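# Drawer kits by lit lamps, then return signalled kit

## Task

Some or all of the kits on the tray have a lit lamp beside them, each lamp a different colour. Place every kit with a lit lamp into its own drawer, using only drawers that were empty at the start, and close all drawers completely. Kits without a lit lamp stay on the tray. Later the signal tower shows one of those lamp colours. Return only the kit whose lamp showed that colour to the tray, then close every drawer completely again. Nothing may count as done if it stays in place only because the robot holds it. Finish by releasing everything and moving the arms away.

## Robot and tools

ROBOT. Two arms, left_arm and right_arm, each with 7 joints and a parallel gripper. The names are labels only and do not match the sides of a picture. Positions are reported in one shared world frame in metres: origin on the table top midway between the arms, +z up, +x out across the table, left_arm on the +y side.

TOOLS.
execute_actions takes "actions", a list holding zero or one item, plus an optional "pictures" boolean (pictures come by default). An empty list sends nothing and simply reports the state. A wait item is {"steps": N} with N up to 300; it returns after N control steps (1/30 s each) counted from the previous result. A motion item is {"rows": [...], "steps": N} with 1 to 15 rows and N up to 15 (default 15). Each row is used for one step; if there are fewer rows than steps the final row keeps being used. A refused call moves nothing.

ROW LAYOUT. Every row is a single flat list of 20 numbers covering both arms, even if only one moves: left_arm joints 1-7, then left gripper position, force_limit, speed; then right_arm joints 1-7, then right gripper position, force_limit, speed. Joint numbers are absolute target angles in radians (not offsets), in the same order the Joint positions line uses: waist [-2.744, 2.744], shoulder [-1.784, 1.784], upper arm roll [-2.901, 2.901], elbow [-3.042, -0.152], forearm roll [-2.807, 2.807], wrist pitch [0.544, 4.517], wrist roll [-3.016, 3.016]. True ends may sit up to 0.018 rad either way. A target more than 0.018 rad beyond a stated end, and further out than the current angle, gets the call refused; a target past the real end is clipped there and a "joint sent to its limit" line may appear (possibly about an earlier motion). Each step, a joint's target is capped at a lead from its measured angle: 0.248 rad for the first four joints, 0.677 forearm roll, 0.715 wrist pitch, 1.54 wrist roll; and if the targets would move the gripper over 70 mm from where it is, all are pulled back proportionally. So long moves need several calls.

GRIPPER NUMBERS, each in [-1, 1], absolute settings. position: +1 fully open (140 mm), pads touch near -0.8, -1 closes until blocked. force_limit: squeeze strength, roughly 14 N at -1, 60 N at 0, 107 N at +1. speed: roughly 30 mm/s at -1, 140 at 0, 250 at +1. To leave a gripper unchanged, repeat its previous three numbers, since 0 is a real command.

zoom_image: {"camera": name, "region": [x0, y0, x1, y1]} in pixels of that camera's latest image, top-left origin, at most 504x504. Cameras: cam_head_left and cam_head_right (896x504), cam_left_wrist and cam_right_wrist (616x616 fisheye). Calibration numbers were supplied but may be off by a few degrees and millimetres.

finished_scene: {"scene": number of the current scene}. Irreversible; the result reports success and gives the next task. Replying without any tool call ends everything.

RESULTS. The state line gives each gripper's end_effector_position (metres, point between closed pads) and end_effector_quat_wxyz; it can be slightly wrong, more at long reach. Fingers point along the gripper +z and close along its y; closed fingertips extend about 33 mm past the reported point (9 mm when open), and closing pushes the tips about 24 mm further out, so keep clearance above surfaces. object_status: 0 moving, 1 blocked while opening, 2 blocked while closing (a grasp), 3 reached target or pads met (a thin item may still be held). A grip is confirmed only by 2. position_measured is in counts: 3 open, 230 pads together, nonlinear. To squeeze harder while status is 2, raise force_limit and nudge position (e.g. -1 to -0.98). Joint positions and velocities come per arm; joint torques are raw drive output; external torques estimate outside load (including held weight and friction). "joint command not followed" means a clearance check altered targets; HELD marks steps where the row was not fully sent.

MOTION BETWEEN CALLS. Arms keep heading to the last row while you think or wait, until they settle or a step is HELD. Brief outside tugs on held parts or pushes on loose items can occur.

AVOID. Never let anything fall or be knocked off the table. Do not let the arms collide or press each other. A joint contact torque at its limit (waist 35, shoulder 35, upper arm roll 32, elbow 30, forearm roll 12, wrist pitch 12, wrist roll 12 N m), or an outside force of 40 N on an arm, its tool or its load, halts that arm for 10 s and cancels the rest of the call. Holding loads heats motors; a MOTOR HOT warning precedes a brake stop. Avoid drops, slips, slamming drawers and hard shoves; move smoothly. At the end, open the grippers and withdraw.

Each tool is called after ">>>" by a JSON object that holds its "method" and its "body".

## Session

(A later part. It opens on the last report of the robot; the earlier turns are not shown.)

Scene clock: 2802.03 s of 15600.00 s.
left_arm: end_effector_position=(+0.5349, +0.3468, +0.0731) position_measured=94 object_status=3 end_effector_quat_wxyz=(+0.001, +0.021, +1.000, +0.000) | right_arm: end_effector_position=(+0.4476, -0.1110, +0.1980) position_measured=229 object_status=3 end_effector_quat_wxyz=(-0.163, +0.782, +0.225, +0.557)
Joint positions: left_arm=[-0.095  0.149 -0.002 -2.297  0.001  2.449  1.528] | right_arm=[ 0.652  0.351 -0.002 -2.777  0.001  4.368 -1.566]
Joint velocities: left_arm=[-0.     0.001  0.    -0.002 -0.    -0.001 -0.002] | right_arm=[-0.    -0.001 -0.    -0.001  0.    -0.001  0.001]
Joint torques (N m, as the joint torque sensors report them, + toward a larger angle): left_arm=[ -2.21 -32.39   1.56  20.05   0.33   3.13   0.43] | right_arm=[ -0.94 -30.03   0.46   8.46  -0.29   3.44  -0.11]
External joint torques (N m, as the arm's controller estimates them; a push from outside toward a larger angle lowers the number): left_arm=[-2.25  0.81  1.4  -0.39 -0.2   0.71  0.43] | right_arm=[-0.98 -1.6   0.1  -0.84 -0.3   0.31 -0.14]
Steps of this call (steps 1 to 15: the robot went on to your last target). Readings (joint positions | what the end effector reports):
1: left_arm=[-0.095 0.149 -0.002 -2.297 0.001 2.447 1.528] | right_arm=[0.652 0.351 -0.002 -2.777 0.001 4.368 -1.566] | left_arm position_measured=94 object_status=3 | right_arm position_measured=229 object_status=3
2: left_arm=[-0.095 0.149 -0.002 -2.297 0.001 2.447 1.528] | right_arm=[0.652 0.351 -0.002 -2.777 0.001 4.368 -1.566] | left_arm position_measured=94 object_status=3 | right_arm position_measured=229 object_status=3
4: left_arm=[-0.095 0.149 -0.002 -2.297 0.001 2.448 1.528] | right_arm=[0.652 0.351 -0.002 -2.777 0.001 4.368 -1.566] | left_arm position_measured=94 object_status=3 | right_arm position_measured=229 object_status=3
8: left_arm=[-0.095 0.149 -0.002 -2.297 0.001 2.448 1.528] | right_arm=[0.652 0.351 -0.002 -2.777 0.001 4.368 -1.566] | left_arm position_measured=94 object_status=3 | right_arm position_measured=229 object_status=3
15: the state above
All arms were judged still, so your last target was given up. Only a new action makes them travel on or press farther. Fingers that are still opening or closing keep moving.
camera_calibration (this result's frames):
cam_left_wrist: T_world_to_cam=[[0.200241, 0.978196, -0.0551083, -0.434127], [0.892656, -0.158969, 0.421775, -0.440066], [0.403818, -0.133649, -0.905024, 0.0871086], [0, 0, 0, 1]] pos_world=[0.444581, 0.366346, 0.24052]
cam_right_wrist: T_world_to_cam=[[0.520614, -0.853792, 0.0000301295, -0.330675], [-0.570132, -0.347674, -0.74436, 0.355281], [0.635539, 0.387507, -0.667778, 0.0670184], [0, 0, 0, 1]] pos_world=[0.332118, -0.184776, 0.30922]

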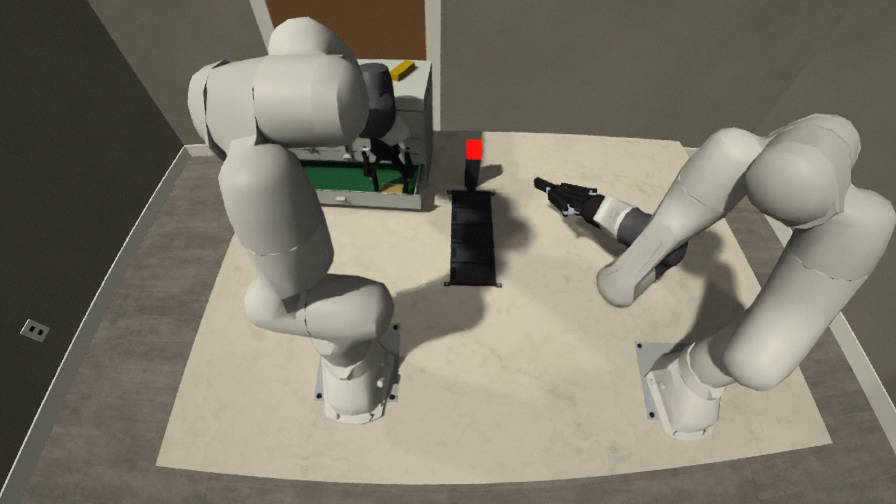

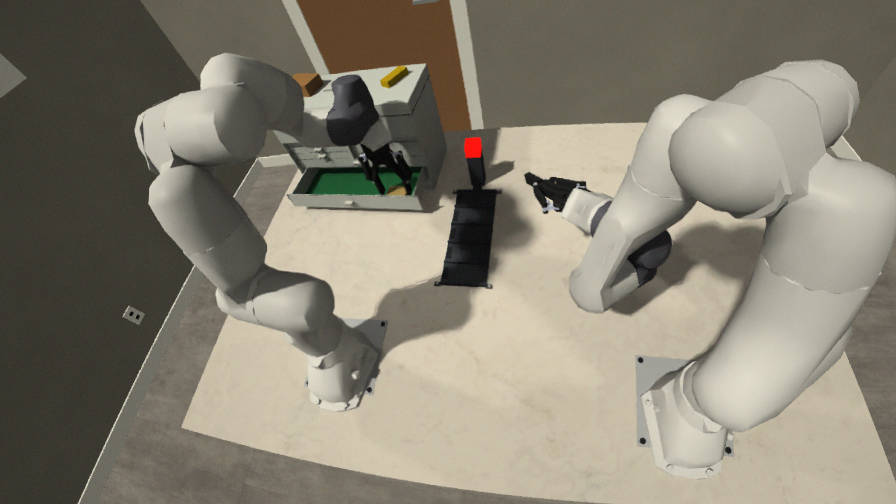

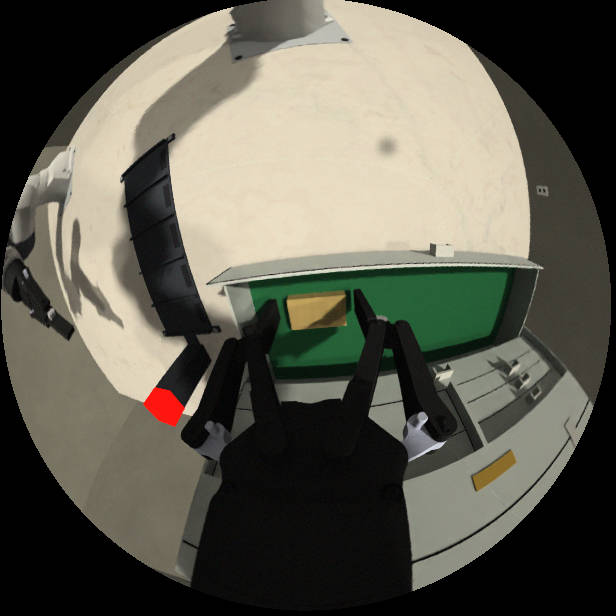

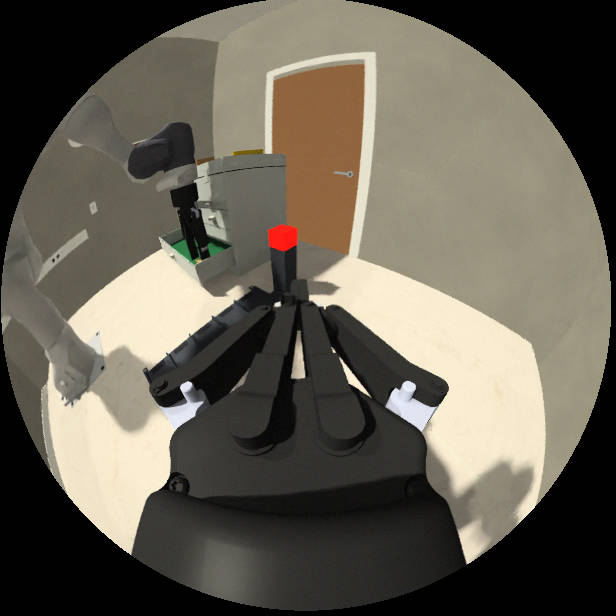

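>>> {"method": "execute_actions", "body": {"actions": [{"rows":[[-0.098,0.15,0,-2.2975,0,2.453,1.535,-1,-0.3,-0.5,0.65,0.35,0,-2.778,0,4.37,-1.571,-0.8,0,0]],"steps":15}], "pictures": false}}

>>> {"method": "execute_actions", "body": {"actions": [{"steps":10}], "pictures": false}}

>>> {"method": "execute_actions", "body": {"actions": [{"rows":[[-0.098,0.081,0,-2.274,0,2.35,1.535,-1,-0.3,-0.5,0.65,0.35,0,-2.778,0,4.37,-1.571,-0.8,0,0]],"steps":12}], "pictures": false}}

>>> {"method": "execute_actions", "body": {"actions": [{"rows":[[-0.098,-0.035,0,-2.2636,0,2.225,1.535,-1,-0.3,-0.5,0.65,0.35,0,-2.778,0,4.37,-1.571,-0.8,0,0]],"steps":15}], "pictures": false}}

>>> {"method": "execute_actions", "body": {"actions": [{"rows":[[-0.35,-0.035,0,-2.2636,0,2.225,1.27,-1,-0.3,-0.5,0.65,0.35,0,-2.778,0,4.37,-1.571,-0.8,0,0]],"steps":12}], "pictures": false}}

>>> {"method": "execute_actions", "body": {"actions": [{"rows":[[-0.59,-0.035,0,-2.2636,0,2.225,1.023,-1,-0.3,-0.5,0.65,0.35,0,-2.778,0,4.37,-1.571,-0.8,0,0]],"steps":15}], "pictures": false}}

>>> {"method": "execute_actions", "body": {"actions": [{"rows":[[-0.59,0.1515,0,-2.2117,0,2.368,1.023,-1,-0.3,-0.5,0.65,0.35,0,-2.778,0,4.37,-1.571,-0.8,0,0]],"steps":15}], "pictures": false}}

>>> {"method": "execute_actions", "body": {"actions": [{"steps":30}]}}

Scene clock: 2834.23 s of 15600.00 s.
left_arm: end_effector_position=(+0.5352, +0.3468, +0.0734) position_measured=134 object_status=2 end_effector_quat_wxyz=(+0.002, +0.021, +1.000, +0.000) | right_arm: end_effector_position=(+0.4476, -0.1110, +0.1980) position_measured=229 object_status=3 end_effector_quat_wxyz=(-0.163, +0.782, +0.225, +0.557)
Joint positions: left_arm=[-0.095  0.148 -0.002 -2.297  0.001  2.449  1.528] | right_arm=[ 0.652  0.351 -0.002 -2.777  0.001  4.368 -1.566]
Joint velocities: left_arm=[-0.001 -0.002  0.    -0.001  0.001  0.001 -0.001] | right_arm=[ 0.    -0.001 -0.001  0.001 -0.    -0.001 -0.   ]
Joint torques (N m, as the joint torque sensors report them, + toward a larger angle): left_arm=[ -1.81 -31.88   1.97  19.83   0.35   3.07   0.41] | right_arm=[ -0.54 -30.68   0.69   8.52  -0.24   3.33  -0.13]
External joint torques (N m, as the arm's controller estimates them; a push from outside toward a larger angle lowers the number): left_arm=[-1.78  1.54  1.88 -0.72 -0.17  0.64  0.41] | right_arm=[-0.56 -2.29  0.35 -0.78 -0.25  0.2  -0.15]
Steps of this call (steps 1 to 90: nothing new was sent; then 28.70 s passed at rest; steps 91 to 105: all 15 steps of this action). Readings (joint positions | what the end effector reports):
91: left_arm=[-0.095 0.149 -0.002 -2.297 0.001 2.449 1.528] | right_arm=[0.652 0.351 -0.002 -2.777 0.001 4.368 -1.566] | left_arm position_measured=94 object_status=0 | right_arm position_measured=229 object_status=3
92: left_arm=[-0.095 0.149 -0.002 -2.297 0.001 2.449 1.528] | right_arm=[0.652 0.351 -0.002 -2.777 0.001 4.368 -1.566] | left_arm position_measured=98 object_status=0 | right_arm position_measured=229 object_status=3
94: left_arm=[-0.095 0.149 -0.002 -2.297 0.001 2.449 1.528] | right_arm=[0.652 0.351 -0.002 -2.777 0.001 4.368 -1.566] | left_arm position_measured=107 object_status=0 | right_arm position_measured=229 object_status=3
98: left_arm=[-0.095 0.149 -0.002 -2.297 0.001 2.449 1.528] | right_arm=[0.652 0.351 -0.002 -2.777 0.001 4.368 -1.566] | left_arm position_measured=126 object_status=0 | right_arm position_measured=229 object_status=3
105: the state above

Scene clock: 2834.57 s of 15600.00 s.
left_arm: end_effector_position=(+0.5352, +0.3468, +0.0734) position_measured=134 object_status=2 end_effector_quat_wxyz=(+0.002, +0.021, +1.000, +0.000) | right_arm: end_effector_position=(+0.4476, -0.1110, +0.1980) position_measured=229 object_status=3 end_effector_quat_wxyz=(-0.163, +0.782, +0.225, +0.557)
Joint positions: left_arm=[-0.095  0.148 -0.002 -2.297  0.001  2.449  1.528] | right_arm=[ 0.652  0.351 -0.002 -2.777  0.001  4.368 -1.566]
Joint velocities: left_arm=[-0.001  0.    -0.001  0.002  0.     0.     0.002] | right_arm=[-0.    -0.001 -0.    -0.002 -0.     0.    -0.001]
Joint torques (N m, as the joint torque sensors report them, + toward a larger angle): left_arm=[ -1.07 -32.45   2.38  20.35   0.52   3.18   0.43] | right_arm=[ -1.04 -30.58   0.07   9.2   -0.3    3.49  -0.1 ]
External joint torques (N m, as the arm's controller estimates them; a push from outside toward a larger angle lowers the number): left_arm=[-1.06  0.8   2.26 -0.17 -0.01  0.75  0.43] | right_arm=[-1.01 -2.17 -0.23 -0.03 -0.32  0.35 -0.13]
Steps of this call (steps 1 to 10: the robot went on to your last target). Readings (joint positions | what the end effector reports):
1: left_arm=[-0.095 0.148 -0.002 -2.297 0.001 2.449 1.528] | right_arm=[0.652 0.351 -0.002 -2.777 0.001 4.368 -1.566] | left_arm position_measured=134 object_status=2 | right_arm position_measured=229 object_status=3
2: left_arm=[-0.095 0.148 -0.002 -2.297 0.001 2.449 1.528] | right_arm=[0.652 0.351 -0.002 -2.777 0.001 4.368 -1.566] | left_arm position_measured=134 object_status=2 | right_arm position_measured=229 object_status=3
4: left_arm=[-0.095 0.148 -0.002 -2.297 0.001 2.449 1.528] | right_arm=[0.652 0.351 -0.002 -2.777 0.001 4.368 -1.566] | left_arm position_measured=134 object_status=2 | right_arm position_measured=229 object_status=3
8: left_arm=[-0.095 0.148 -0.002 -2.297 0.001 2.449 1.528] | right_arm=[0.652 0.351 -0.002 -2.777 0.001 4.368 -1.566] | left_arm position_measured=134 object_status=2 | right_arm position_measured=229 object_status=3
10: the state above

Scene clock: 2834.97 s of 15600.00 s.
left_arm: end_effector_position=(+0.5366, +0.3467, +0.1107) position_measured=134 object_status=2 end_effector_quat_wxyz=(+0.004, +0.021, +1.000, +0.000) | right_arm: end_effector_position=(+0.4476, -0.1110, +0.1980) position_measured=229 object_status=3 end_effector_quat_wxyz=(-0.163, +0.782, +0.225, +0.557)
Joint positions: left_arm=[-0.095  0.081 -0.002 -2.274  0.001  2.363  1.528] | right_arm=[ 0.652  0.351 -0.002 -2.777  0.001  4.368 -1.566]
Joint velocities: left_arm=[ 0.     0.    -0.    -0.001 -0.    -0.06   0.   ] | right_arm=[-0.001  0.    -0.001 -0.001 -0.001  0.001 -0.   ]
Joint torques (N m, as the joint torque sensors report them, + toward a larger angle): left_arm=[ -1.5  -31.89   2.07  20.8    0.41   2.1    0.48] | right_arm=[ -1.26 -30.16   0.49   8.88  -0.19   3.4   -0.09]
External joint torques (N m, as the arm's controller estimates them; a push from outside toward a larger angle lowers the number): left_arm=[-1.49  0.33  2.02 -0.9  -0.18 -0.37  0.48] | right_arm=[-1.2  -1.7   0.21 -0.39 -0.21  0.26 -0.12]
Steps of this call (steps 1 to 12: all 12 steps of this action). Readings (joint positions | what the end effector reports):
1: left_arm=[-0.095 0.140 -0.002 -2.296 0.001 2.432 1.528] | right_arm=[0.652 0.351 -0.002 -2.777 0.001 4.368 -1.566] | left_arm position_measured=134 object_status=2 | right_arm position_measured=229 object_status=3
2: left_arm=[-0.095 0.125 -0.002 -2.293 0.001 2.416 1.528] | right_arm=[0.652 0.351 -0.002 -2.777 0.001 4.368 -1.566] | left_arm position_measured=134 object_status=2 | right_arm position_measured=229 object_status=3
4: left_arm=[-0.095 0.099 -0.002 -2.282 0.001 2.396 1.528] | right_arm=[0.652 0.351 -0.002 -2.777 0.001 4.368 -1.566] | left_arm position_measured=134 object_status=2 | right_arm position_measured=229 object_status=3
8: left_arm=[-0.095 0.081 -0.002 -2.273 0.001 2.375 1.528] | right_arm=[0.652 0.351 -0.002 -2.777 0.001 4.368 -1.566] | left_arm position_measured=134 object_status=2 | right_arm position_measured=229 object_status=3
12: the state above

Scene clock: 2835.47 s of 15600.00 s.
left_arm: end_effector_position=(+0.5242, +0.3478, +0.1647) position_measured=134 object_status=2 end_effector_quat_wxyz=(+0.004, +0.021, +1.000, +0.000) | right_arm: end_effector_position=(+0.4476, -0.1110, +0.1980) position_measured=229 object_status=3 end_effector_quat_wxyz=(-0.163, +0.782, +0.225, +0.557)
Joint positions: left_arm=[-0.096 -0.036 -0.002 -2.263  0.001  2.235  1.528] | right_arm=[ 0.652  0.351 -0.002 -2.777  0.001  4.368 -1.566]
Joint velocities: left_arm=[ 0.001  0.     0.001 -0.001  0.    -0.045  0.   ] | right_arm=[ 0.    -0.001  0.     0.     0.    -0.     0.   ]
Joint torques (N m, as the joint torque sensors report them, + toward a larger angle): left_arm=[ -1.8  -28.73   1.73  21.13   0.56   1.99   0.42] | right_arm=[ -0.6  -30.23   0.76   8.79  -0.22   3.42  -0.08]
External joint torques (N m, as the arm's controller estimates them; a push from outside toward a larger angle lowers the number): left_arm=[-1.85  0.66  1.71 -1.74 -0.1  -0.47  0.42] | right_arm=[-0.58 -1.73  0.45 -0.52 -0.24  0.28 -0.1 ]
Steps of this call (steps 1 to 15: all 15 steps of this action). Readings (joint positions | what the end effector reports):
1: left_arm=[-0.096 0.065 -0.002 -2.278 0.001 2.339 1.528] | right_arm=[0.652 0.351 -0.002 -2.777 0.001 4.368 -1.566] | left_arm position_measured=134 object_status=2 | right_arm position_measured=229 object_status=3
2: left_arm=[-0.096 0.039 -0.002 -2.279 0.001 2.316 1.528] | right_arm=[0.652 0.351 -0.002 -2.777 0.001 4.368 -1.566] | left_arm position_measured=134 object_status=2 | right_arm position_measured=229 object_status=3
4: left_arm=[-0.096 -0.006 -0.002 -2.270 0.001 2.288 1.528] | right_arm=[0.652 0.351 -0.002 -2.777 0.001 4.368 -1.566] | left_arm position_measured=134 object_status=2 | right_arm position_measured=229 object_status=3
8: left_arm=[-0.096 -0.036 -0.002 -2.260 0.001 2.258 1.528] | right_arm=[0.652 0.351 -0.002 -2.777 0.001 4.368 -1.566] | left_arm position_measured=134 object_status=2 | right_arm position_measured=229 object_status=3
15: the state above

Scene clock: 2835.87 s of 15600.00 s.
left_arm: end_effector_position=(+0.4939, +0.2174, +0.1639) position_measured=134 object_status=2 end_effector_quat_wxyz=(+0.001, +0.066, +0.998, +0.000) | right_arm: end_effector_position=(+0.4476, -0.1110, +0.1980) position_measured=229 object_status=3 end_effector_quat_wxyz=(-0.163, +0.782, +0.225, +0.557)
Joint positions: left_arm=[-0.351 -0.035 -0.008 -2.264  0.001  2.23   1.358] | right_arm=[ 0.652  0.351 -0.002 -2.777  0.001  4.368 -1.566]
Joint velocities: left_arm=[-0.002  0.001  0.051 -0.001  0.002 -0.01  -0.268] | right_arm=[ 0.  0. -0. -0. -0. -0.  0.]
Joint torques (N m, as the joint torque sensors report them, + toward a larger angle): left_arm=[  0.39 -29.9    1.8   22.49   0.52   2.09  -0.35] | right_arm=[ -0.9  -30.15   0.08   8.81  -0.22   3.42  -0.11]
External joint torques (N m, as the arm's controller estimates them; a push from outside toward a larger angle lowers the number): left_arm=[-0.82 -0.72  1.54 -0.13 -0.13 -0.32 -0.36] | right_arm=[-0.93 -1.72 -0.28 -0.48 -0.23  0.29 -0.14]
Steps of this call (steps 1 to 12: all 12 steps of this action). Readings (joint positions | what the end effector reports):
1: left_arm=[-0.121 -0.036 0.012 -2.264 0.001 2.235 1.515] | right_arm=[0.652 0.351 -0.002 -2.777 0.001 4.368 -1.566] | left_arm position_measured=134 object_status=2 | right_arm position_measured=229 object_status=3
2: left_arm=[-0.154 -0.036 0.016 -2.264 0.001 2.234 1.502] | right_arm=[0.652 0.351 -0.002 -2.777 0.001 4.368 -1.566] | left_arm position_measured=134 object_status=2 | right_arm position_measured=229 object_status=3
4: left_arm=[-0.228 -0.035 0.013 -2.264 0.001 2.234 1.471] | right_arm=[0.652 0.351 -0.002 -2.777 0.001 4.368 -1.566] | left_arm position_measured=134 object_status=2 | right_arm position_measured=229 object_status=3
8: left_arm=[-0.336 -0.035 -0.007 -2.264 0.001 2.231 1.402] | right_arm=[0.652 0.351 -0.002 -2.777 0.001 4.368 -1.566] | left_arm position_measured=134 object_status=2 | right_arm position_measured=229 object_status=3
12: the state above

Scene clock: 2836.37 s of 15600.00 s.
left_arm: end_effector_position=(+0.4398, +0.1094, +0.1637) position_measured=134 object_status=2 end_effector_quat_wxyz=(+0.000, +0.057, +0.998, +0.000) | right_arm: end_effector_position=(+0.4476, -0.1110, +0.1980) position_measured=229 object_status=3 end_effector_quat_wxyz=(-0.163, +0.782, +0.225, +0.557)
Joint positions: left_arm=[-0.591 -0.035 -0.003 -2.264  0.001  2.229  1.103] | right_arm=[ 0.652  0.351 -0.002 -2.777  0.001  4.368 -1.566]
Joint velocities: left_arm=[ 0.     0.     0.015  0.    -0.    -0.002 -0.245] | right_arm=[ 0.    -0.    -0.001 -0.001 -0.     0.002 -0.   ]
Joint torques (N m, as the joint torque sensors report them, + toward a larger angle): left_arm=[ -0.2  -29.15   1.91  21.91   0.51   2.1   -0.46] | right_arm=[ -1.22 -30.13   0.41   9.15  -0.22   3.42  -0.1 ]
External joint torques (N m, as the arm's controller estimates them; a push from outside toward a larger angle lowers the number): left_arm=[ 0.39  0.19  2.46 -0.89 -0.12 -0.34 -0.47] | right_arm=[-1.21 -1.62  0.1  -0.16 -0.24  0.27 -0.13]
Steps of this call (steps 1 to 15: all 15 steps of this action). Readings (joint positions | what the end effector reports):
1: left_arm=[-0.376 -0.035 0.008 -2.264 0.001 2.230 1.339] | right_arm=[0.652 0.351 -0.002 -2.777 0.001 4.368 -1.566] | left_arm position_measured=134 object_status=2 | right_arm position_measured=229 object_status=3
2: left_arm=[-0.410 -0.035 0.013 -2.264 0.001 2.230 1.320] | right_arm=[0.652 0.351 -0.002 -2.777 0.001 4.368 -1.566] | left_arm position_measured=134 object_status=2 | right_arm position_measured=229 object_status=3
4: left_arm=[-0.484 -0.035 0.011 -2.264 0.001 2.230 1.275] | right_arm=[0.652 0.351 -0.002 -2.777 0.001 4.368 -1.566] | left_arm position_measured=134 object_status=2 | right_arm position_measured=229 object_status=3
8: left_arm=[-0.580 -0.035 -0.008 -2.264 0.001 2.229 1.188] | right_arm=[0.652 0.351 -0.002 -2.777 0.001 4.368 -1.566] | left_arm position_measured=134 object_status=2 | right_arm position_measured=229 object_status=3
15: the state above

Scene clock: 2836.87 s of 15600.00 s.
left_arm: end_effector_position=(+0.4630, +0.0946, +0.0957) position_measured=134 object_status=2 end_effector_quat_wxyz=(-0.005, +0.027, +1.000, +0.004) | right_arm: end_effector_position=(+0.4476, -0.1110, +0.1980) position_measured=229 object_status=3 end_effector_quat_wxyz=(-0.163, +0.782, +0.225, +0.557)
Joint positions: left_arm=[-0.591  0.154 -0.002 -2.214  0.001  2.356  1.044] | right_arm=[ 0.652  0.351 -0.002 -2.777  0.001  4.368 -1.566]
Joint velocities: left_arm=[ 0.    -0.001 -0.001  0.007 -0.001  0.047 -0.048] | right_arm=[-0.    -0.    -0.    -0.001  0.     0.001  0.001]
Joint torques (N m, as the joint torque sensors report them, + toward a larger angle): left_arm=[ -0.01 -36.43   2.61  22.94   0.49   3.18  -0.35] | right_arm=[ -0.87 -30.05   0.39   9.18  -0.25   3.39  -0.09]
External joint torques (N m, as the arm's controller estimates them; a push from outside toward a larger angle lowers the number): left_arm=[-0.03 -2.46  2.47  1.88 -0.07  0.84 -0.35] | right_arm=[-0.89 -1.61  0.06 -0.07 -0.26  0.25 -0.11]
Steps of this call (steps 1 to 15: all 15 steps of this action). Readings (joint positions | what the end effector reports):
1: left_arm=[-0.591 -0.006 -0.003 -2.244 0.001 2.248 1.096] | right_arm=[0.652 0.351 -0.002 -2.777 0.001 4.368 -1.566] | left_arm position_measured=134 object_status=2 | right_arm position_measured=229 object_status=3
2: left_arm=[-0.591 0.039 -0.002 -2.224 0.001 2.273 1.089] | right_arm=[0.652 0.351 -0.002 -2.777 0.001 4.368 -1.566] | left_arm position_measured=134 object_status=2 | right_arm position_measured=229 object_status=3
4: left_arm=[-0.591 0.109 -0.002 -2.218 0.001 2.304 1.078] | right_arm=[0.652 0.351 -0.002 -2.777 0.001 4.368 -1.566] | left_arm position_measured=134 object_status=2 | right_arm position_measured=229 object_status=3
8: left_arm=[-0.591 0.155 -0.002 -2.221 0.001 2.333 1.061] | right_arm=[0.652 0.351 -0.002 -2.777 0.001 4.368 -1.566] | left_arm position_measured=134 object_status=2 | right_arm position_measured=229 object_status=3
15: the state above

Scene clock: 2837.87 s of 15600.00 s.
left_arm: end_effector_position=(+0.4650, +0.0933, +0.0964) position_measured=134 object_status=2 end_effector_quat_wxyz=(-0.002, +0.020, +1.000, +0.002) | right_arm: end_effector_position=(+0.4476, -0.1110, +0.1980) position_measured=229 object_status=3 end_effector_quat_wxyz=(-0.163, +0.782, +0.225, +0.557)
Joint positions: left_arm=[-0.591  0.154 -0.002 -2.214  0.001  2.363  1.03 ] | right_arm=[ 0.652  0.351 -0.002 -2.777  0.001  4.368 -1.566]
Joint velocities: left_arm=[-0.001 -0.     0.    -0.001  0.     0.    -0.002] | right_arm=[ 0.001  0.001 -0.002  0.    -0.001 -0.001 -0.002]
Joint torques (N m, as the joint torque sensors report them, + toward a larger angle): left_arm=[ -0.33 -35.94   1.61  22.5    0.39   3.41  -0.3 ] | right_arm=[ -0.87 -30.24   0.32   9.17  -0.22   3.4   -0.14]
External joint torques (N m, as the arm's controller estimates them; a push from outside toward a larger angle lowers the number): left_arm=[-0.34 -1.51  1.47  1.12 -0.16  0.99 -0.3 ] | right_arm=[-0.85 -1.79  0.02 -0.16 -0.24  0.27 -0.17]
Steps of this call (steps 1 to 30: the robot went on to your last target). Readings (joint positions | what the end effector reports):
1: left_arm=[-0.591 0.154 -0.002 -2.214 0.001 2.357 1.043] | right_arm=[0.652 0.351 -0.002 -2.777 0.001 4.368 -1.566] | left_arm position_measured=134 object_status=2 | right_arm position_measured=229 object_status=3
2: left_arm=[-0.591 0.154 -0.002 -2.214 0.001 2.358 1.041] | right_arm=[0.652 0.351 -0.002 -2.777 0.001 4.368 -1.566] | left_arm position_measured=134 object_status=2 | right_arm position_measured=229 object_status=3
4: left_arm=[-0.591 0.154 -0.002 -2.214 0.001 2.360 1.039] | right_arm=[0.652 0.351 -0.002 -2.777 0.001 4.368 -1.566] | left_arm position_measured=134 object_status=2 | right_arm position_measured=229 object_status=3
8: left_arm=[-0.591 0.154 -0.002 -2.214 0.001 2.361 1.036] | right_arm=[0.652 0.351 -0.002 -2.777 0.001 4.368 -1.566] | left_arm position_measured=134 object_status=2 | right_arm position_measured=229 object_status=3
30: the state above
All arms were judged still, so your last target was given up. Only a new action makes them travel on or press farther. Fingers that are still opening or closing keep moving.
camera_calibration (this result's frames):
cam_left_wrist: T_world_to_cam=[[0.197266, 0.978894, -0.0534117, -0.169709], [0.896085, -0.157943, 0.414831, -0.428788], [0.39764, -0.129693, -0.908329, 0.105359], [0, 0, 0, 1]] pos_world=[0.375814, 0.112068, 0.264511]
cam_right_wrist: T_world_to_cam=[[0.520614, -0.853792, 0.0000302384, -0.330675], [-0.570132, -0.347674, -0.74436, 0.355281], [0.63554, 0.387507, -0.667778, 0.0670183], [0, 0, 0, 1]] pos_world=[0.332118, -0.184776, 0.30922]

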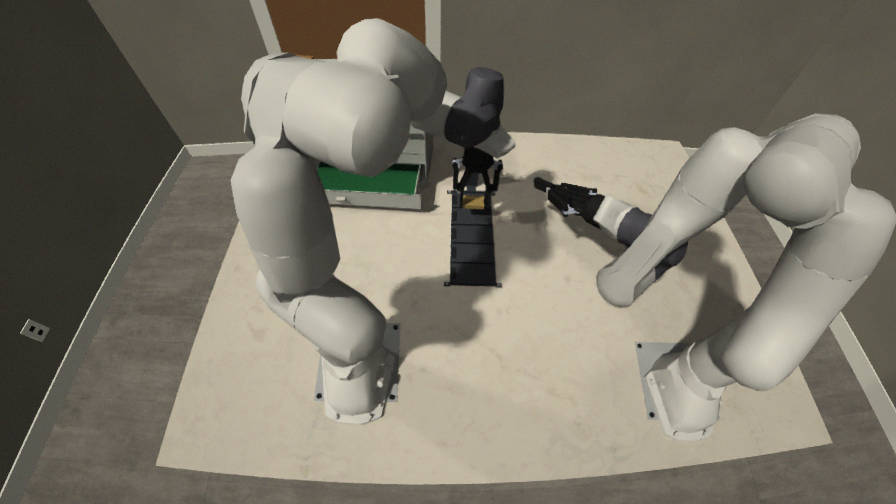

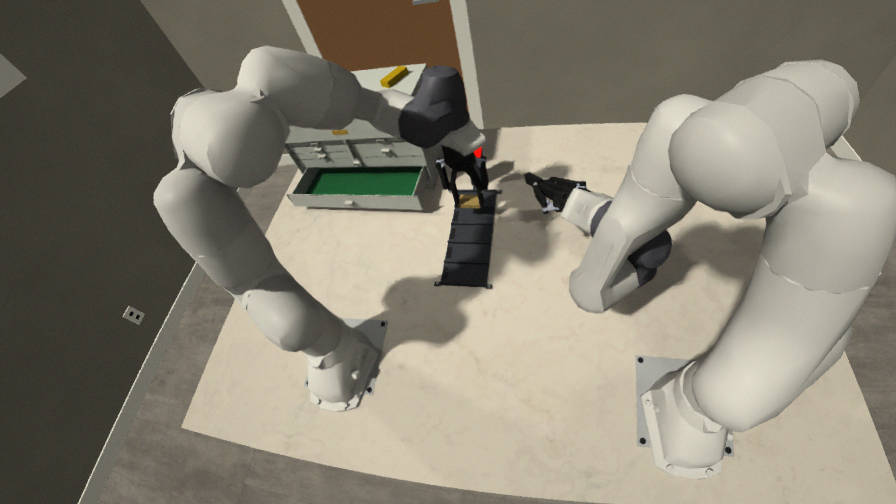

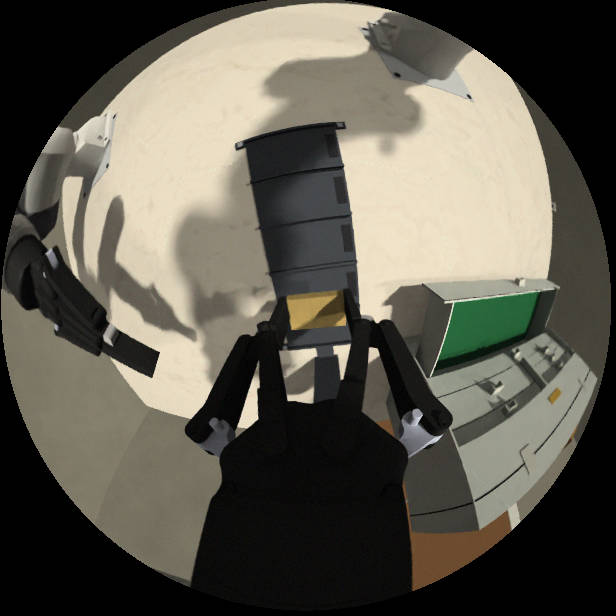

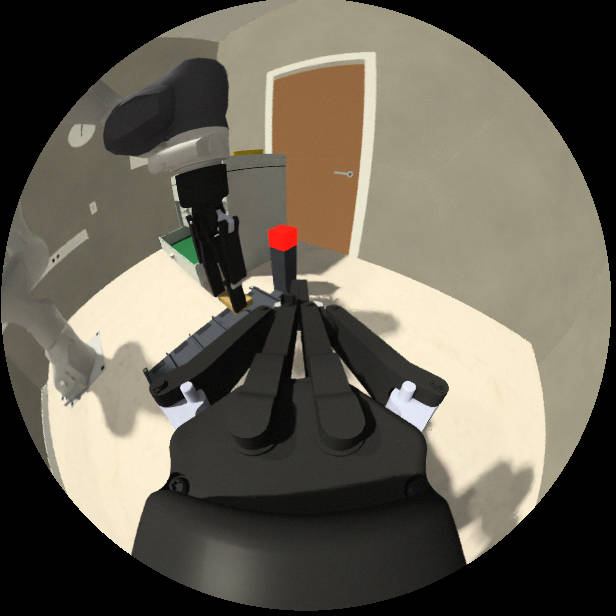

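>>> {"method": "execute_actions", "body": {"actions": [{"rows":[[-0.588,0.21,0,-2.227,0,2.443,1.015,-1,-0.3,-0.5,0.65,0.35,0,-2.778,0,4.37,-1.571,-0.8,0,0]],"steps":15}], "pictures": false}}

>>> {"method": "execute_actions", "body": {"actions": [{"rows":[[-0.588,0.245,0,-2.235,0,2.486,1.015,-1,-0.3,-0.5,0.65,0.35,0,-2.778,0,4.37,-1.571,-0.8,0,0]],"steps":15}], "pictures": false}}

>>> {"method": "execute_actions", "body": {"actions": [{"rows":[[-0.588,0.259,0,-2.2375,0,2.503,1.015,-1,-0.3,-0.5,0.65,0.35,0,-2.778,0,4.37,-1.571,-0.8,0,0]],"steps":15}]}}

Scene clock: 2848.20 s of 15600.00 s.
left_arm: end_effector_position=(+0.4647, +0.0935, +0.0649) position_measured=134 object_status=2 end_effector_quat_wxyz=(-0.003, +0.016, +1.000, +0.002) | right_arm: end_effector_position=(+0.4476, -0.1110, +0.1980) position_measured=229 object_status=3 end_effector_quat_wxyz=(-0.163, +0.782, +0.225, +0.557)
Joint positions: left_arm=[-0.591  0.212 -0.002 -2.229  0.001  2.434  1.023] | right_arm=[ 0.652  0.351 -0.002 -2.777  0.001  4.368 -1.566]
Joint velocities: left_arm=[ 0.    -0.     0.002 -0.001  0.     0.026 -0.005] | right_arm=[-0.    -0.    -0.     0.001 -0.002 -0.001  0.   ]
Joint torques (N m, as the joint torque sensors report them, + toward a larger angle): left_arm=[  0.5  -36.92   1.63  22.06   0.44   3.4   -0.19] | right_arm=[ -1.07 -30.33   0.41   8.83  -0.26   3.37  -0.14]
External joint torques (N m, as the arm's controller estimates them; a push from outside toward a larger angle lowers the number): left_arm=[ 0.42 -1.45  1.38  1.49 -0.07  0.98 -0.19] | right_arm=[-1.07 -1.9   0.08 -0.46 -0.27  0.23 -0.17]
Steps of this call (steps 1 to 90: nothing new was sent; then 6.83 s passed at rest; steps 91 to 105: all 15 steps of this action). Readings (joint positions | what the end effector reports):
91: left_arm=[-0.591 0.161 -0.002 -2.214 0.001 2.376 1.029] | right_arm=[0.652 0.351 -0.002 -2.777 0.001 4.368 -1.566] | left_arm position_measured=134 object_status=2 | right_arm position_measured=229 object_status=3
92: left_arm=[-0.591 0.174 -0.002 -2.215 0.001 2.389 1.028] | right_arm=[0.652 0.351 -0.002 -2.777 0.001 4.368 -1.566] | left_arm position_measured=134 object_status=2 | right_arm position_measured=229 object_status=3
94: left_arm=[-0.591 0.196 -0.002 -2.222 0.001 2.405 1.027] | right_arm=[0.652 0.351 -0.002 -2.777 0.001 4.368 -1.566] | left_arm position_measured=134 object_status=2 | right_arm position_measured=229 object_status=3
98: left_arm=[-0.591 0.212 -0.002 -2.229 0.001 2.421 1.025] | right_arm=[0.652 0.351 -0.002 -2.777 0.001 4.368 -1.566] | left_arm position_measured=134 object_status=2 | right_arm position_measured=229 object_status=3
105: the state above

Scene clock: 2848.70 s of 15600.00 s.
left_arm: end_effector_position=(+0.4655, +0.0929, +0.0478) position_measured=134 object_status=2 end_effector_quat_wxyz=(-0.001, +0.016, +1.000, +0.001) | right_arm: end_effector_position=(+0.4476, -0.1110, +0.1980) position_measured=229 object_status=3 end_effector_quat_wxyz=(-0.163, +0.782, +0.225, +0.557)
Joint positions: left_arm=[-0.591  0.246 -0.002 -2.236  0.001  2.478  1.022] | right_arm=[ 0.652  0.351 -0.002 -2.777  0.001  4.368 -1.566]
Joint velocities: left_arm=[ 0.002  0.    -0.    -0.001  0.001  0.016 -0.002] | right_arm=[ 0.    -0.001  0.001  0.001  0.001 -0.     0.   ]
Joint torques (N m, as the joint torque sensors report them, + toward a larger angle): left_arm=[  0.29 -36.46   2.16  20.61   0.48   3.48  -0.16] | right_arm=[ -0.77 -30.35   0.09   9.27  -0.26   3.41  -0.15]
External joint torques (N m, as the arm's controller estimates them; a push from outside toward a larger angle lowers the number): left_arm=[ 0.27 -0.64  1.93  0.7  -0.01  1.08 -0.16] | right_arm=[-0.79 -1.83 -0.26 -0.08 -0.27  0.27 -0.18]
Steps of this call (steps 1 to 15: all 15 steps of this action). Readings (joint positions | what the end effector reports):
1: left_arm=[-0.591 0.216 -0.002 -2.229 0.001 2.442 1.023] | right_arm=[0.652 0.351 -0.002 -2.777 0.001 4.368 -1.566] | left_arm position_measured=134 object_status=2 | right_arm position_measured=229 object_status=3
2: left_arm=[-0.591 0.224 -0.002 -2.229 0.001 2.450 1.023] | right_arm=[0.652 0.351 -0.002 -2.777 0.001 4.368 -1.566] | left_arm position_measured=134 object_status=2 | right_arm position_measured=229 object_status=3
4: left_arm=[-0.591 0.237 -0.002 -2.233 0.001 2.460 1.023] | right_arm=[0.652 0.351 -0.002 -2.777 0.001 4.368 -1.566] | left_arm position_measured=134 object_status=2 | right_arm position_measured=229 object_status=3
8: left_arm=[-0.591 0.246 -0.002 -2.236 0.001 2.470 1.022] | right_arm=[0.652 0.351 -0.002 -2.777 0.001 4.368 -1.566] | left_arm position_measured=134 object_status=2 | right_arm position_measured=229 object_status=3
15: the state above

Scene clock: 2849.20 s of 15600.00 s.
left_arm: end_effector_position=(+0.4666, +0.0922, +0.0417) position_measured=134 object_status=2 end_effector_quat_wxyz=(+0.000, +0.015, +1.000, -0.000) | right_arm: end_effector_position=(+0.4476, -0.1110, +0.1980) position_measured=229 object_status=3 end_effector_quat_wxyz=(-0.163, +0.782, +0.225, +0.557)
Joint positions: left_arm=[-0.591  0.259 -0.002 -2.238  0.001  2.497  1.022] | right_arm=[ 0.652  0.351 -0.002 -2.777  0.001  4.368 -1.566]
Joint velocities: left_arm=[-0.001 -0.     0.001  0.001  0.002  0.006 -0.001] | right_arm=[ 0.001 -0.     0.001  0.    -0.     0.001 -0.001]
Joint torques (N m, as the joint torque sensors report them, + toward a larger angle): left_arm=[  0.77 -36.25   1.44  19.79   0.39   3.28  -0.34] | right_arm=[ -0.76 -30.12   0.1    8.53  -0.31   3.46  -0.19]
External joint torques (N m, as the arm's controller estimates them; a push from outside toward a larger angle lowers the number): left_arm=[ 0.71  0.04  1.17 -0.11 -0.09  0.83 -0.34] | right_arm=[-0.82 -1.65 -0.28 -0.8  -0.31  0.32 -0.21]
Steps of this call (steps 1 to 15: all 15 steps of this action). Readings (joint positions | what the end effector reports):
1: left_arm=[-0.591 0.247 -0.002 -2.236 0.001 2.482 1.022] | right_arm=[0.652 0.351 -0.002 -2.777 0.001 4.368 -1.566] | left_arm position_measured=134 object_status=2 | right_arm position_measured=229 object_status=3
2: left_arm=[-0.591 0.250 -0.002 -2.236 0.001 2.485 1.022] | right_arm=[0.652 0.351 -0.002 -2.777 0.001 4.368 -1.566] | left_arm position_measured=134 object_status=2 | right_arm position_measured=229 object_status=3
4: left_arm=[-0.591 0.255 -0.002 -2.237 0.001 2.489 1.022] | right_arm=[0.652 0.351 -0.002 -2.777 0.001 4.368 -1.566] | left_arm position_measured=134 object_status=2 | right_arm position_measured=229 object_status=3
8: left_arm=[-0.591 0.259 -0.002 -2.238 0.001 2.494 1.022] | right_arm=[0.652 0.351 -0.002 -2.777 0.001 4.368 -1.566] | left_arm position_measured=134 object_status=2 | right_arm position_measured=229 object_status=3
15: the state above
camera_calibration (this result's frames):
cam_left_wrist: T_world_to_cam=[[0.189169, 0.980349, -0.0559548, -0.168085], [0.895381, -0.148818, 0.419698, -0.4085], [0.403123, -0.129494, -0.905937, 0.0522291], [0, 0, 0, 1]] pos_world=[0.376505, 0.110753, 0.209358]
cam_right_wrist: T_world_to_cam=[[0.520614, -0.853792, 0.0000301021, -0.330675], [-0.570132, -0.347674, -0.74436, 0.355281], [0.635539, 0.387507, -0.667778, 0.0670185], [0, 0, 0, 1]] pos_world=[0.332118, -0.184776, 0.30922]

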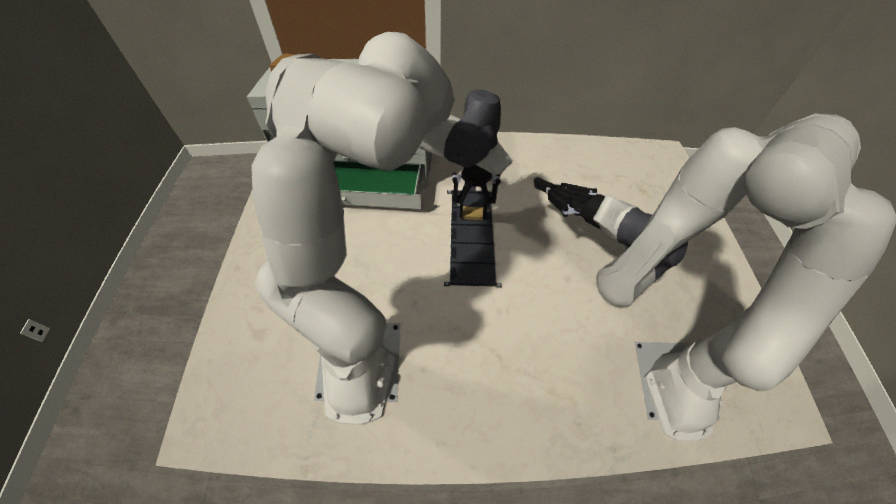

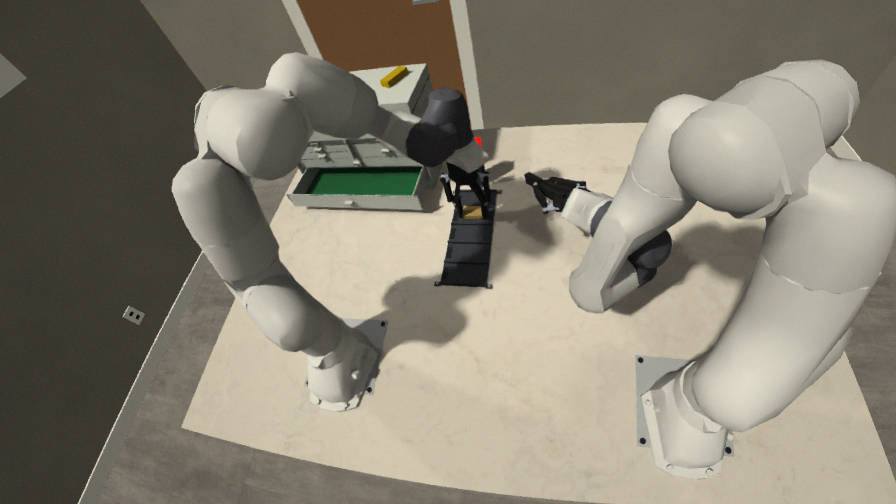

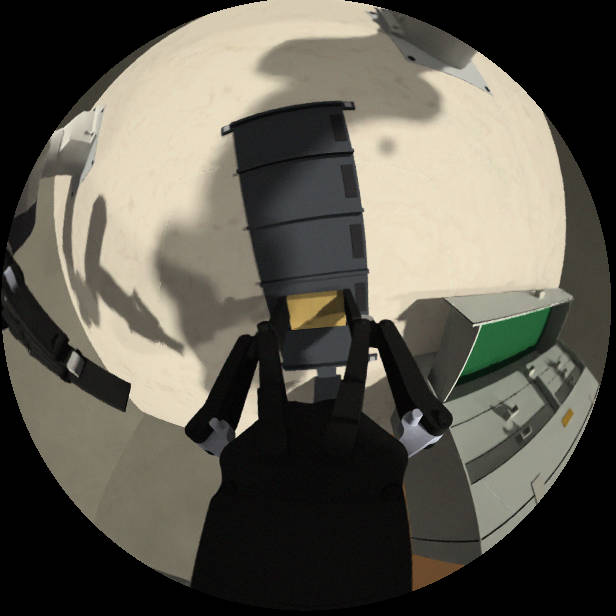

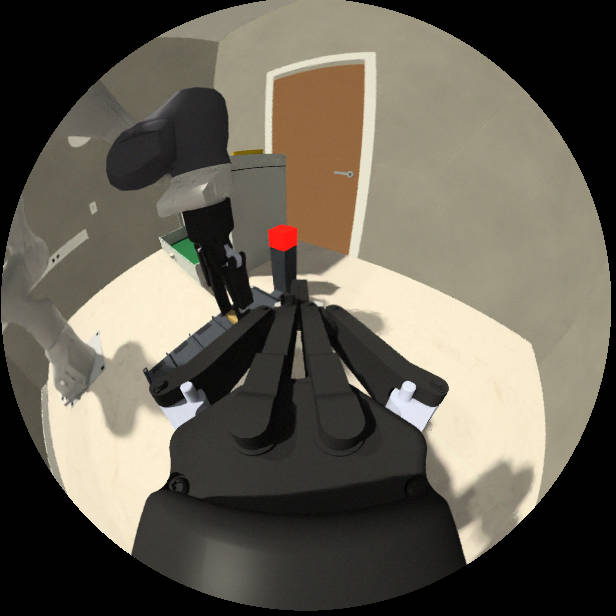

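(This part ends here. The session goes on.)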